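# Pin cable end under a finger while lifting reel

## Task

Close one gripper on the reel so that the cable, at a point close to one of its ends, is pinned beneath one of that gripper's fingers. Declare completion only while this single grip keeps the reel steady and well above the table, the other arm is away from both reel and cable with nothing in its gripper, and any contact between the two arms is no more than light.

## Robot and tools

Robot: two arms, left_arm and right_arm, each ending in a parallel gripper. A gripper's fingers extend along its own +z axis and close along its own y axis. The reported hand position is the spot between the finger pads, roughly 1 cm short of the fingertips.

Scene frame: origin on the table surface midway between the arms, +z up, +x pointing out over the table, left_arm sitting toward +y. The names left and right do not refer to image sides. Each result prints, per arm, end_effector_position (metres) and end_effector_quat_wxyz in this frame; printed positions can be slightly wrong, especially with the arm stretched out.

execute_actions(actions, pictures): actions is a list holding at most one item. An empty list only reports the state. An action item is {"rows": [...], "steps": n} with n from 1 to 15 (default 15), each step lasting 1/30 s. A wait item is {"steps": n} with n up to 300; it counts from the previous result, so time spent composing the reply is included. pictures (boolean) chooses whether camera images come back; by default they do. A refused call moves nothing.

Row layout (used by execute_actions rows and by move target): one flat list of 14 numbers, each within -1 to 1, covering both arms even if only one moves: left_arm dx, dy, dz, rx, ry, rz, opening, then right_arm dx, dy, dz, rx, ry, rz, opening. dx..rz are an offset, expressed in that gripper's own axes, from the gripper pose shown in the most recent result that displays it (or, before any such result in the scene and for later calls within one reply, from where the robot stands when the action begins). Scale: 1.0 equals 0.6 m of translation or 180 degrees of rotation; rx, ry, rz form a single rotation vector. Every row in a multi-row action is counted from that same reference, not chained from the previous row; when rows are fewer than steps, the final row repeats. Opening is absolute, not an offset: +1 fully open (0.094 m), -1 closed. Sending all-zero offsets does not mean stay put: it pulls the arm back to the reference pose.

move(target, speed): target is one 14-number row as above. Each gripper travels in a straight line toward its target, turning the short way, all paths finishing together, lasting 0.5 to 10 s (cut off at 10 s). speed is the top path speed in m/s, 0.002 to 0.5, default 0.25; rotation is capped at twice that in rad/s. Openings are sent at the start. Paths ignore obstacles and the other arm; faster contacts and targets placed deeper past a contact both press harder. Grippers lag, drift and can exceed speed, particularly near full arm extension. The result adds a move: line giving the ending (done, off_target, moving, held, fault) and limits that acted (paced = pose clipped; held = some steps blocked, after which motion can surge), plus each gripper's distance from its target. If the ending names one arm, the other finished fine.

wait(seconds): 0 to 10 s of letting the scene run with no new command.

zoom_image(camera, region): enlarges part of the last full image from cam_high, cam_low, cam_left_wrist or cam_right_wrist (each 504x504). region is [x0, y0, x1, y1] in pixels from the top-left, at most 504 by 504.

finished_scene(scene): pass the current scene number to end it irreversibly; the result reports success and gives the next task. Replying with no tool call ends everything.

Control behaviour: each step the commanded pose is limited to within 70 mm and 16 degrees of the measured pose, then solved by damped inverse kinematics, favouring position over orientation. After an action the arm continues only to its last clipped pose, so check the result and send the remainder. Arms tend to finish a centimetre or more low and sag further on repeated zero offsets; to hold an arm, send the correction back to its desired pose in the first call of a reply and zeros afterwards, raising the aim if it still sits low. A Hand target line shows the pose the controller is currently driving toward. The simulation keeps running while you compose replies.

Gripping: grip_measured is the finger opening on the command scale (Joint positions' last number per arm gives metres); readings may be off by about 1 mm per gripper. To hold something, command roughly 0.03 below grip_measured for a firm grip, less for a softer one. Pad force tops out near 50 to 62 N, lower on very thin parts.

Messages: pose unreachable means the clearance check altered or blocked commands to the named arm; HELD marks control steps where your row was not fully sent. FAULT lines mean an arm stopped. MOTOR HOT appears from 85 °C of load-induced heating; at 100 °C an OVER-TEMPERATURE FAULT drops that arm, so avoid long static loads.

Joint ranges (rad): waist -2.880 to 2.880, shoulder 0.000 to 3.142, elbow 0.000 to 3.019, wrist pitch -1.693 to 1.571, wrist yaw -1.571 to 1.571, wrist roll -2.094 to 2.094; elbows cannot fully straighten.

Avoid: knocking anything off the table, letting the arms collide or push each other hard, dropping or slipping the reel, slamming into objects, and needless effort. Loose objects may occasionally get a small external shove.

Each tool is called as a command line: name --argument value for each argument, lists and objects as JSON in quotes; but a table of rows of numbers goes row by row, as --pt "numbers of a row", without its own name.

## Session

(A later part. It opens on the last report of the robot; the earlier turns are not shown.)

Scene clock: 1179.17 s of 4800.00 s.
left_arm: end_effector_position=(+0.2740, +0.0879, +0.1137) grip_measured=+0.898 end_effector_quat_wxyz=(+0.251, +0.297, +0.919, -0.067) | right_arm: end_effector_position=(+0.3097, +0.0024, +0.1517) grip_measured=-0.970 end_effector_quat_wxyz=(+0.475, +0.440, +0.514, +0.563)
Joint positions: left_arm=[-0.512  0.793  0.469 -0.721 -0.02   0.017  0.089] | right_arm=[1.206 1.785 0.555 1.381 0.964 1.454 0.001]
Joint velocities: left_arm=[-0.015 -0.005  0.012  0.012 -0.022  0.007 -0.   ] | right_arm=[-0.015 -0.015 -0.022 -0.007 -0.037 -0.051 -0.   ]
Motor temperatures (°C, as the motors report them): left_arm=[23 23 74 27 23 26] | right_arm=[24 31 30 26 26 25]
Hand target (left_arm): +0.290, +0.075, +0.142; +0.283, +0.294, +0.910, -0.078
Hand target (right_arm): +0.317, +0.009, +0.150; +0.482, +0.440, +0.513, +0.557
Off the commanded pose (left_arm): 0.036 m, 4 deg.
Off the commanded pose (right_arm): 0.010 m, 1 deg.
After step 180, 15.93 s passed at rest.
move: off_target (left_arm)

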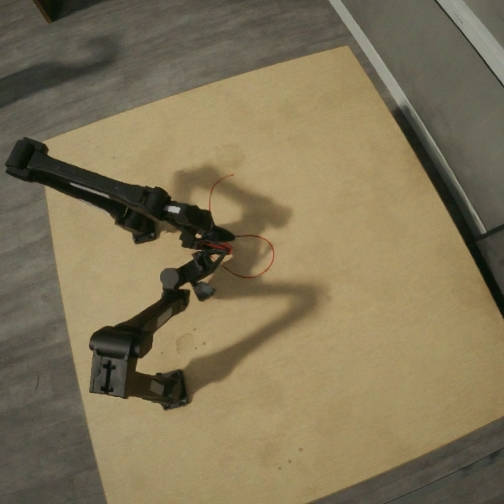

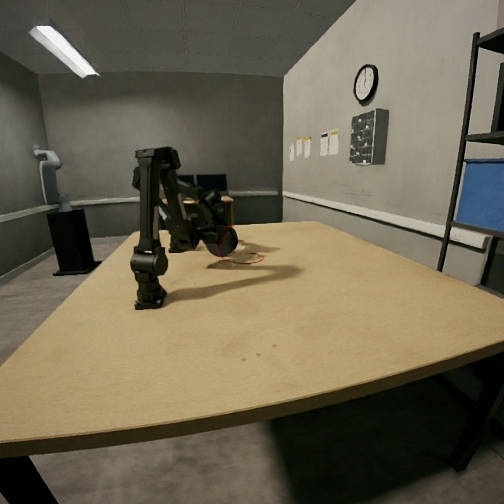

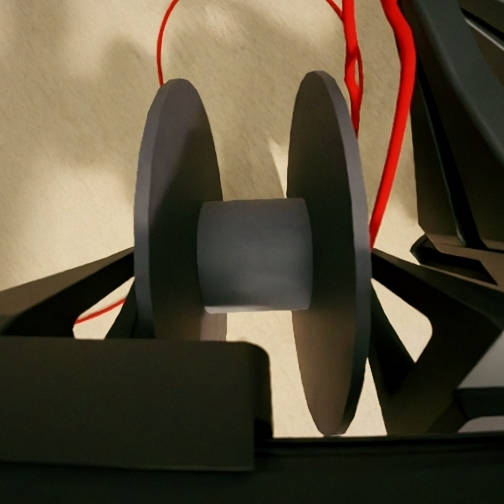

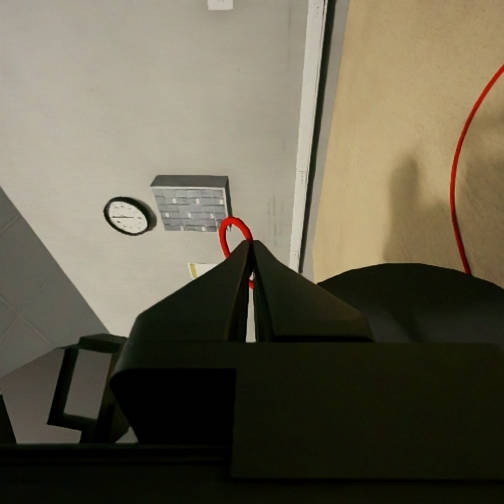

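move --target '[-0.056, 0, -0.022, 0, -0.022, 0, 0.9, 0.057, -0.005, -0.032, 0, 0, 0.0, -1]' --speed 0.03

zoom_image --camera "cam_left_wrist" --region '[280, 0, 504, 400]'

Scene clock: 1193.97 s of 4800.00 s.
left_arm: end_effector_position=(+0.2740, +0.0879, +0.1137) grip_measured=+0.898 end_effector_quat_wxyz=(+0.251, +0.297, +0.919, -0.067) | right_arm: end_effector_position=(+0.2855, +0.0157, +0.1423) grip_measured=-0.970 end_effector_quat_wxyz=(+0.480, +0.442, +0.521, +0.551)
Joint positions: left_arm=[-0.512  0.793  0.469 -0.721 -0.02   0.017  0.089] | right_arm=[1.283 1.81  0.566 1.381 1.053 1.437 0.001]
Joint velocities: left_arm=[-0.005 -0.005 -0.002  0.012  0.037 -0.022  0.   ] | right_arm=[-0.015 -0.015 -0.007  0.007  0.007 -0.022 -0.001]
Motor temperatures (°C, as the motors report them): left_arm=[23 23 74 27 23 26] | right_arm=[24 31 31 26 25 25]
Hand target (left_arm): +0.290, +0.075, +0.142; +0.283, +0.294, +0.910, -0.078
Hand target (right_arm): +0.285, +0.033, +0.148; +0.476, +0.439, +0.513, +0.563
Off the commanded pose (left_arm): 0.036 m, 4 deg.
Off the commanded pose (right_arm): 0.018 m, 2 deg.
After step 180, 7.23 s passed at rest.
move: off_target (left_arm, right_arm)

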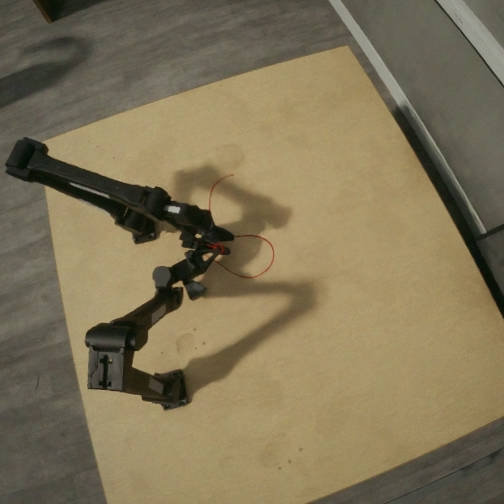

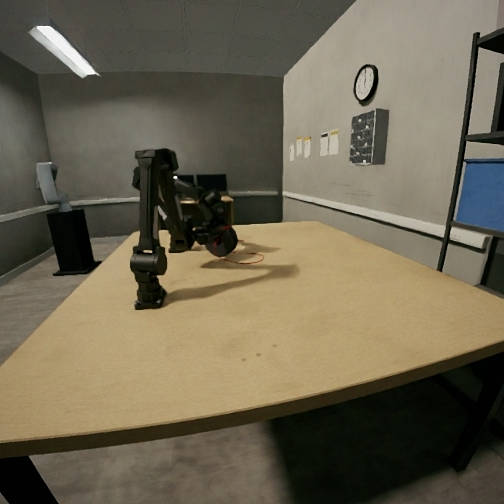

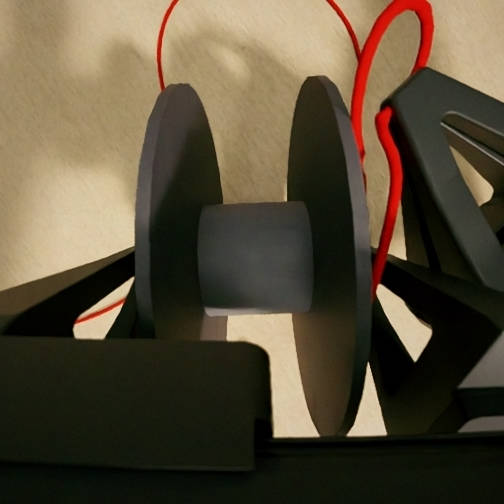

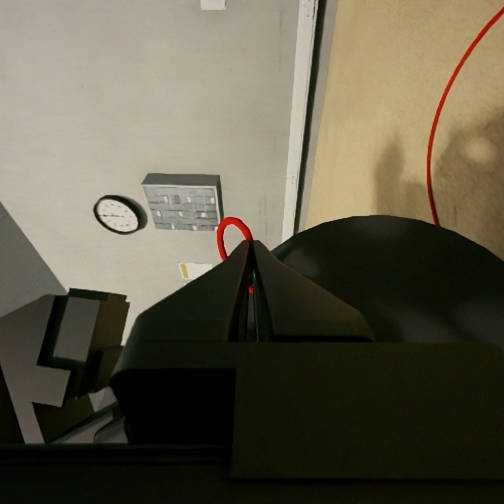

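Region (280, 0, 504, 400) of cam_left_wrist's 504x504 image, scaled by 1.260, with more detail than that image has; it fills the left 282 columns of this view, and the rest is white.

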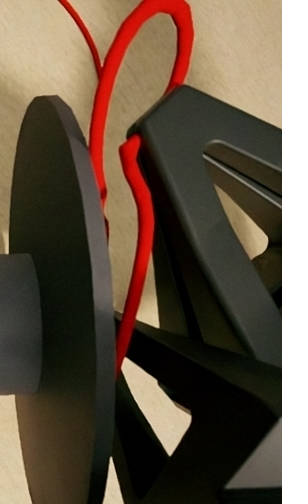

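move --target '[-0.056, 0, -0.022, 0, -0.022, 0, 0.19, 0.0, 0.005, 0.0, 0, 0, 0.0, -1]' --speed 0.03

zoom_image --camera "cam_left_wrist" --region '[280, 0, 504, 400]'

Scene clock: 1203.87 s of 4800.00 s.
left_arm: end_effector_position=(+0.2740, +0.0880, +0.1137) grip_measured=+0.240 end_effector_quat_wxyz=(+0.251, +0.297, +0.919, -0.067) | right_arm: end_effector_position=(+0.2855, +0.0157, +0.1426) grip_measured=-0.970 end_effector_quat_wxyz=(+0.480, +0.441, +0.521, +0.551)
Joint positions: left_arm=[-0.512  0.793  0.469 -0.721 -0.021  0.017  0.058] | right_arm=[1.283 1.809 0.566 1.381 1.053 1.437 0.001]
Joint velocities: left_arm=[-0.005 -0.005 -0.002  0.002 -0.022  0.007 -0.001] | right_arm=[-0.005  0.005 -0.002 -0.002 -0.022 -0.037  0.001]
Motor temperatures (°C, as the motors report them): left_arm=[23 23 74 27 23 26] | right_arm=[24 31 32 26 25 25]
Hand target (left_arm): +0.290, +0.075, +0.142; +0.283, +0.294, +0.910, -0.078
Hand target (right_arm): +0.285, +0.016, +0.145; +0.480, +0.441, +0.521, +0.551
Off the commanded pose (left_arm): 0.036 m, 4 deg.
Off the commanded pose (right_arm): 0.003 m, 0 deg.
After step 180, 2.47 s passed at rest.
move: off_target (left_arm)

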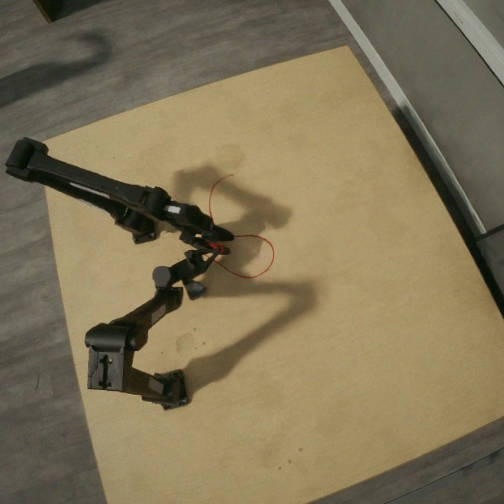

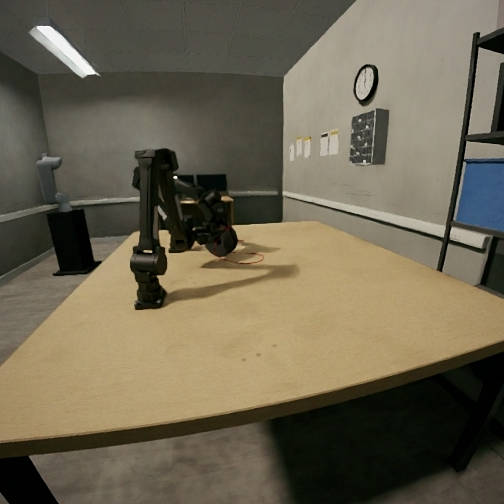

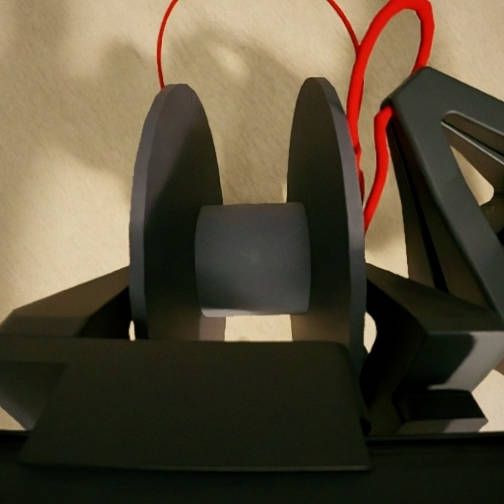

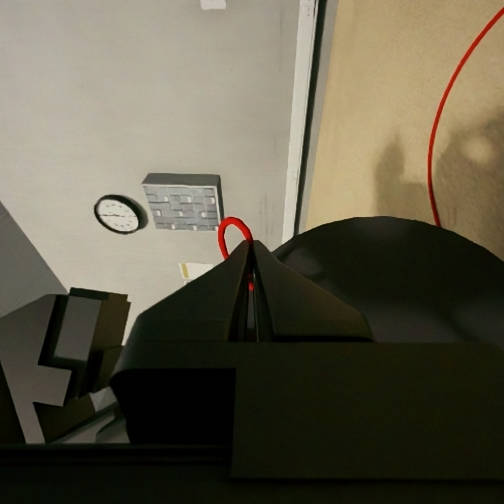

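Region (280, 0, 504, 400) of cam_left_wrist's 504x504 image, scaled by 1.260, with more detail than that image has; it fills the left 282 columns of this view, and the rest is white.

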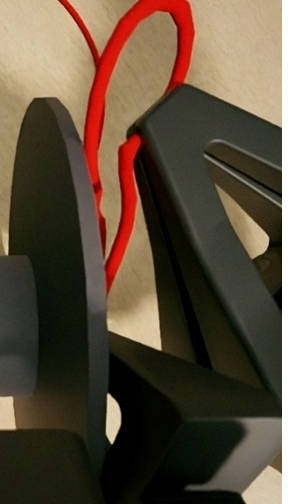

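move --target '[-0.056, 0, -0.022, 0, -0.022, 0, 0.19, 0.0, 0.005, 0.0, 0, 0, 0.0, -0.6]' --speed 0.03

move --target '[-0.056, 0, -0.022, 0, -0.022, 0, 0.19, -0.06, 0.01, -0.07, 0, 0, 0.0, -0.6]' --speed 0.05

move --target '[-0.056, 0, -0.022, 0, -0.022, 0, 0.19, -0.12, 0.03, 0.02, 0, 0.24, 0.0, -0.6]' --speed 0.1

Scene clock: 1214.87 s of 4800.00 s.
left_arm: end_effector_position=(+0.2740, +0.0880, +0.1137) grip_measured=+0.240 end_effector_quat_wxyz=(+0.251, +0.297, +0.919, -0.067) | right_arm: end_effector_position=(+0.2855, +0.0157, +0.1431) grip_measured=-0.602 end_effector_quat_wxyz=(+0.480, +0.442, +0.520, +0.551)
Joint positions: left_arm=[-0.512  0.793  0.469 -0.721 -0.021  0.017  0.058] | right_arm=[1.283 1.808 0.566 1.381 1.053 1.437 0.019]
Joint velocities: left_arm=[ 0.005 -0.005  0.002 -0.002  0.007  0.037  0.   ] | right_arm=[ 0.005 -0.015  0.002  0.012  0.007  0.051 -0.001]
Motor temperatures (°C, as the motors report them): left_arm=[23 23 74 27 23 26] | right_arm=[24 31 31 26 25 25]
Hand target (left_arm): +0.290, +0.075, +0.142; +0.283, +0.294, +0.910, -0.077
Hand target (right_arm): +0.285, +0.016, +0.145; +0.480, +0.441, +0.521, +0.551
Off the commanded pose (left_arm): 0.036 m, 4 deg.
Off the commanded pose (right_arm): 0.003 m, 0 deg.
After step 180, 3.57 s passed at rest.
move: off_target (left_arm)

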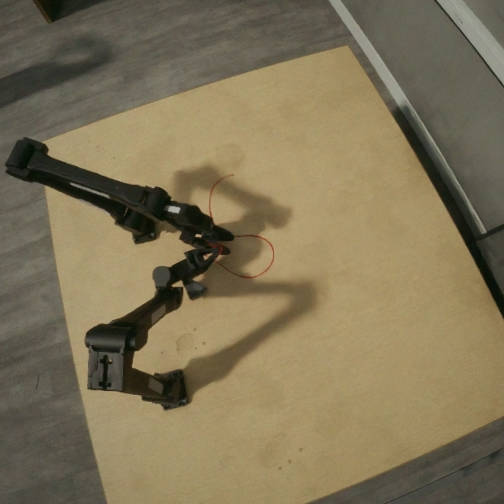

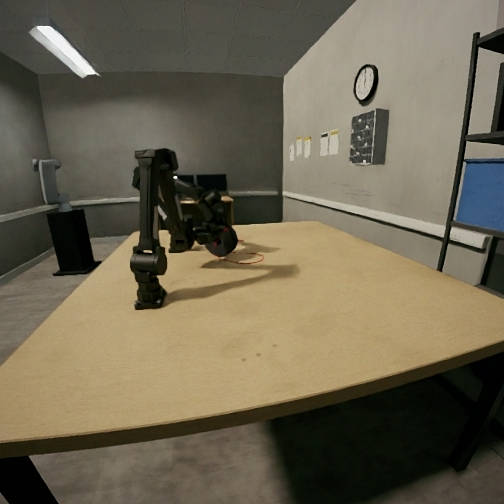

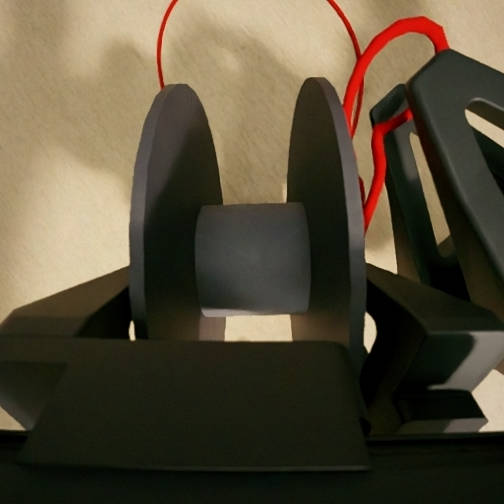

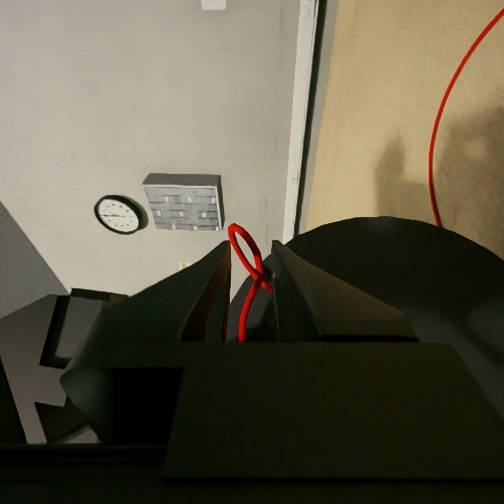

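Scene clock: 1216.27 s of 4800.00 s.
left_arm: end_effector_position=(+0.2740, +0.0880, +0.1137) grip_measured=+0.240 end_effector_quat_wxyz=(+0.251, +0.297, +0.919, -0.067) | right_arm: end_effector_position=(+0.2523, -0.0249, +0.1409) grip_measured=-0.602 end_effector_quat_wxyz=(+0.482, +0.441, +0.525, +0.545)
Joint positions: left_arm=[-0.512  0.793  0.469 -0.721 -0.021  0.017  0.058] | right_arm=[1.335 1.749 0.43  1.452 1.107 1.427 0.019]
Joint velocities: left_arm=[-0.005 -0.005 -0.022  0.007  0.022  0.022  0.001] | right_arm=[-0.015 -0.005 -0.002 -0.002  0.051 -0.051 -0.001]
Motor temperatures (°C, as the motors report them): left_arm=[23 23 74 27 23 26] | right_arm=[24 31 31 26 25 25]
Hand target (left_arm): +0.290, +0.075, +0.142; +0.283, +0.294, +0.910, -0.077
Hand target (right_arm): +0.249, -0.026, +0.146; +0.481, +0.441, +0.520, +0.551
Off the commanded pose (left_arm): 0.036 m, 4 deg.
Off the commanded pose (right_arm): 0.007 m, 1 deg.
move: off_target (left_arm)

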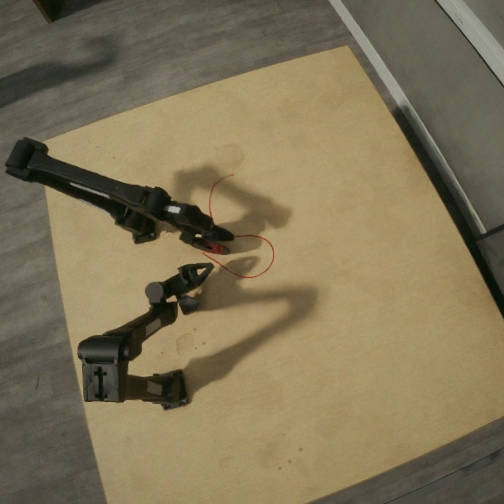

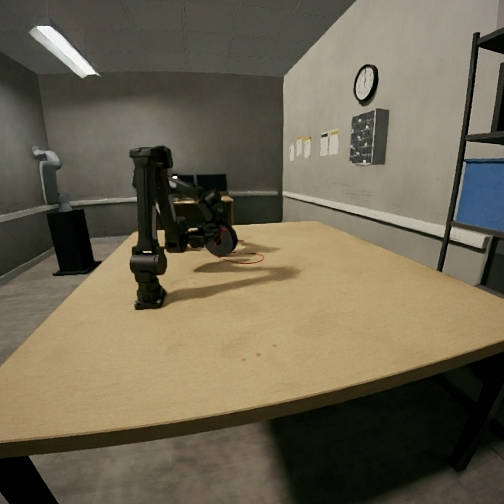

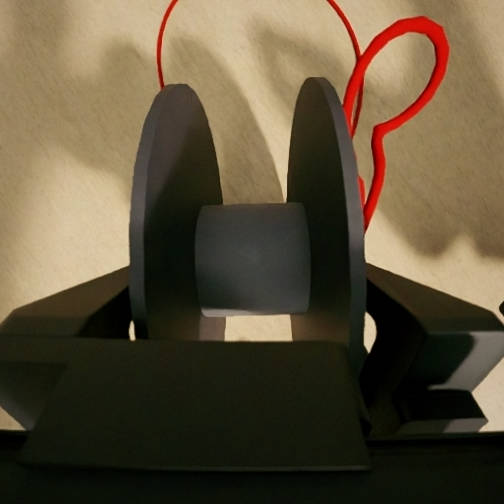

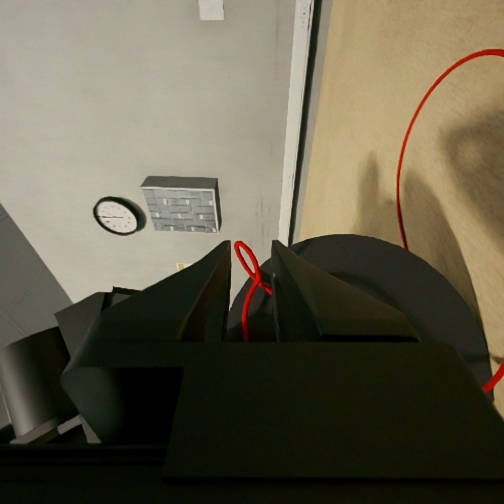

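Scene clock: 1220.37 s of 4800.00 s.
left_arm: end_effector_position=(+0.2740, +0.0880, +0.1137) grip_measured=+0.240 end_effector_quat_wxyz=(+0.251, +0.297, +0.919, -0.067) | right_arm: end_effector_position=(+0.2717, -0.0909, +0.1610) grip_measured=-0.602 end_effector_quat_wxyz=(+0.254, +0.210, +0.659, +0.676)
Joint positions: left_arm=[-0.512  0.793  0.469 -0.721 -0.021  0.017  0.058] | right_arm=[ 0.709  1.436  0.168  1.312 -0.27   1.531  0.019]
Joint velocities: left_arm=[ 0.005  0.005 -0.002  0.002  0.022 -0.037 -0.001] | right_arm=[-0.005 -0.005 -0.002 -0.002 -0.037 -0.022 -0.   ]
Motor temperatures (°C, as the motors report them): left_arm=[23 23 73 27 23 26] | right_arm=[24 31 31 26 25 25]
Hand target (left_arm): +0.290, +0.075, +0.142; +0.283, +0.294, +0.910, -0.077
Hand target (right_arm): +0.271, -0.093, +0.156; +0.246, +0.218, +0.664, +0.672
Off the commanded pose (left_arm): 0.036 m, 4 deg.
Off the commanded pose (right_arm): 0.004 m, 1 deg.
move: off_target (left_arm)

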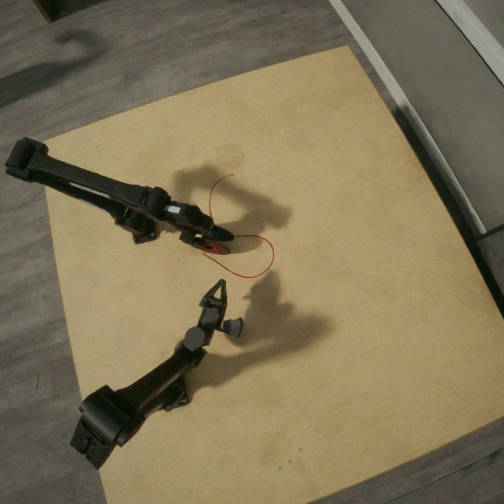

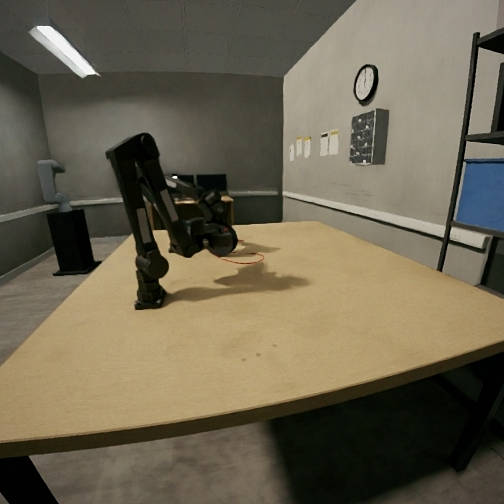

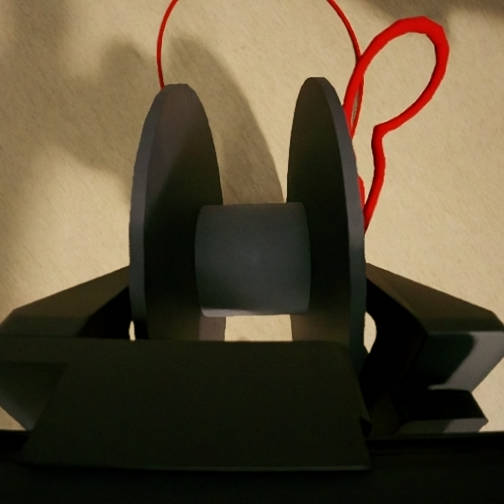

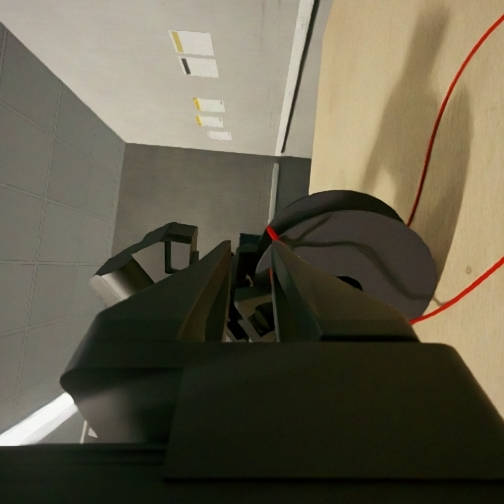

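move --target '[-0.30, 0, -0.42, 0, -0.022, 0, 0.19, 0.0, 0.2, -0.08, 0, 0, -0.48, 0.5]' --speed 0.1

Scene clock: 1234.53 s of 4800.00 s.
left_arm: end_effector_position=(+0.2869, +0.0714, +0.3832) grip_measured=+0.240 end_effector_quat_wxyz=(+0.247, +0.299, +0.919, -0.066) | right_arm: end_effector_position=(+0.2247, -0.1324, +0.2414) grip_measured=+0.498 end_effector_quat_wxyz=(+0.630, -0.295, +0.642, +0.323)
Joint positions: left_arm=[-0.538  0.873  1.227 -1.409 -0.033 -0.003  0.058] | right_arm=[ 0.672  0.565  0.162  0.404 -0.309  0.043  0.07 ]
Joint velocities: left_arm=[-0.005 -0.015  0.017 -0.002  0.022  0.037  0.002] | right_arm=[-0.015  0.005  0.002 -0.007  0.066  0.022  0.   ]
Motor temperatures (°C, as the motors report them): left_arm=[23 23 77 27 23 26] | right_arm=[24 31 32 26 25 25]
Hand target (left_arm): +0.289, +0.067, +0.421; +0.283, +0.295, +0.909, -0.078
Hand target (right_arm): +0.232, -0.130, +0.274; +0.648, -0.297, +0.624, +0.319
Off the commanded pose (left_arm): 0.040 m, 4 deg.
Off the commanded pose (right_arm): 0.039 m, 3 deg.
After step 180, 0.23 s passed at rest.
move: off_target (left_arm, right_arm)

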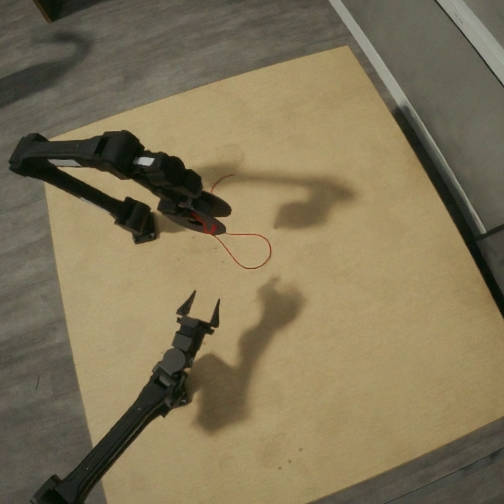

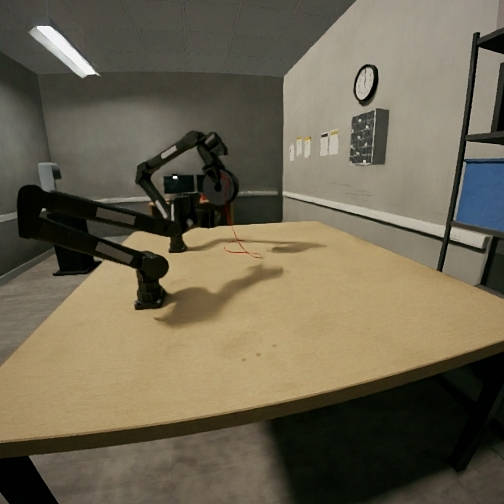

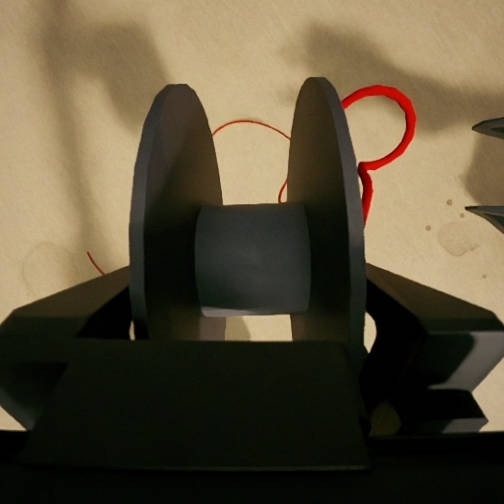

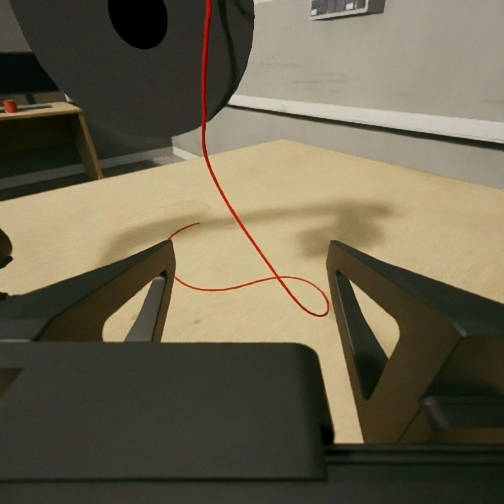

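zoom_image --camera "cam_low" --region '[170, 130, 270, 230]'

execute_actions --actions '[{"steps": 30}]' --pictures false

Region (170, 130, 270, 230) of cam_low's 504x504 image, scaled by 5.040, with more detail than that image has.

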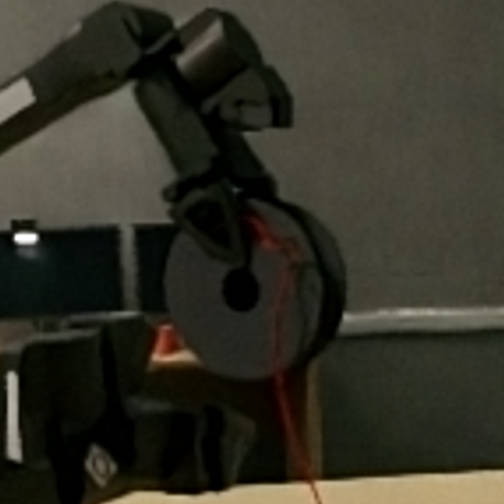

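Scene clock: 1240.10 s of 4800.00 s.
left_arm: end_effector_position=(+0.2870, +0.0713, +0.3831) grip_measured=+0.240 end_effector_quat_wxyz=(+0.247, +0.299, +0.919, -0.066) | right_arm: end_effector_position=(+0.2247, -0.1324, +0.2413) grip_measured=+0.498 end_effector_quat_wxyz=(+0.630, -0.296, +0.641, +0.322)
Joint positions: left_arm=[-0.538  0.873  1.227 -1.409 -0.033 -0.004  0.058] | right_arm=[ 0.672  0.565  0.162  0.404 -0.309  0.04   0.07 ]
Joint velocities: left_arm=[ 0.005 -0.015 -0.007 -0.002  0.037  0.007 -0.001] | right_arm=[-0.015  0.005 -0.007 -0.002 -0.007 -0.051  0.   ]
Motor temperatures (°C, as the motors report them): left_arm=[23 23 78 27 23 26] | right_arm=[24 30 36 26 25 25]
Hand target (left_arm): +0.289, +0.067, +0.421; +0.283, +0.294, +0.909, -0.078
Hand target (right_arm): +0.232, -0.130, +0.274; +0.648, -0.297, +0.624, +0.319
Off the commanded pose (left_arm): 0.040 m, 4 deg.
Off the commanded pose (right_arm): 0.039 m, 3 deg.
Steps of this call (steps 1 to 167: nothing new was sent). Readings (end_effector_position):
1: left_arm (+0.2869, +0.0714, +0.3832) | right_arm (+0.2247, -0.1324, +0.2414)
2: left_arm (+0.2869, +0.0714, +0.3832) | right_arm (+0.2247, -0.1324, +0.2413)
4: left_arm (+0.2870, +0.0713, +0.3831) | right_arm (+0.2247, -0.1324, +0.2413)
8: left_arm (+0.2870, +0.0713, +0.3831) | right_arm (+0.2247, -0.1324, +0.2413)
167: the state above

The cable end is trapped under the left finger and the reel is held steady high off the table. The right arm is clear and empty.

finished_scene --scene 2

The scene is finished: the task was done.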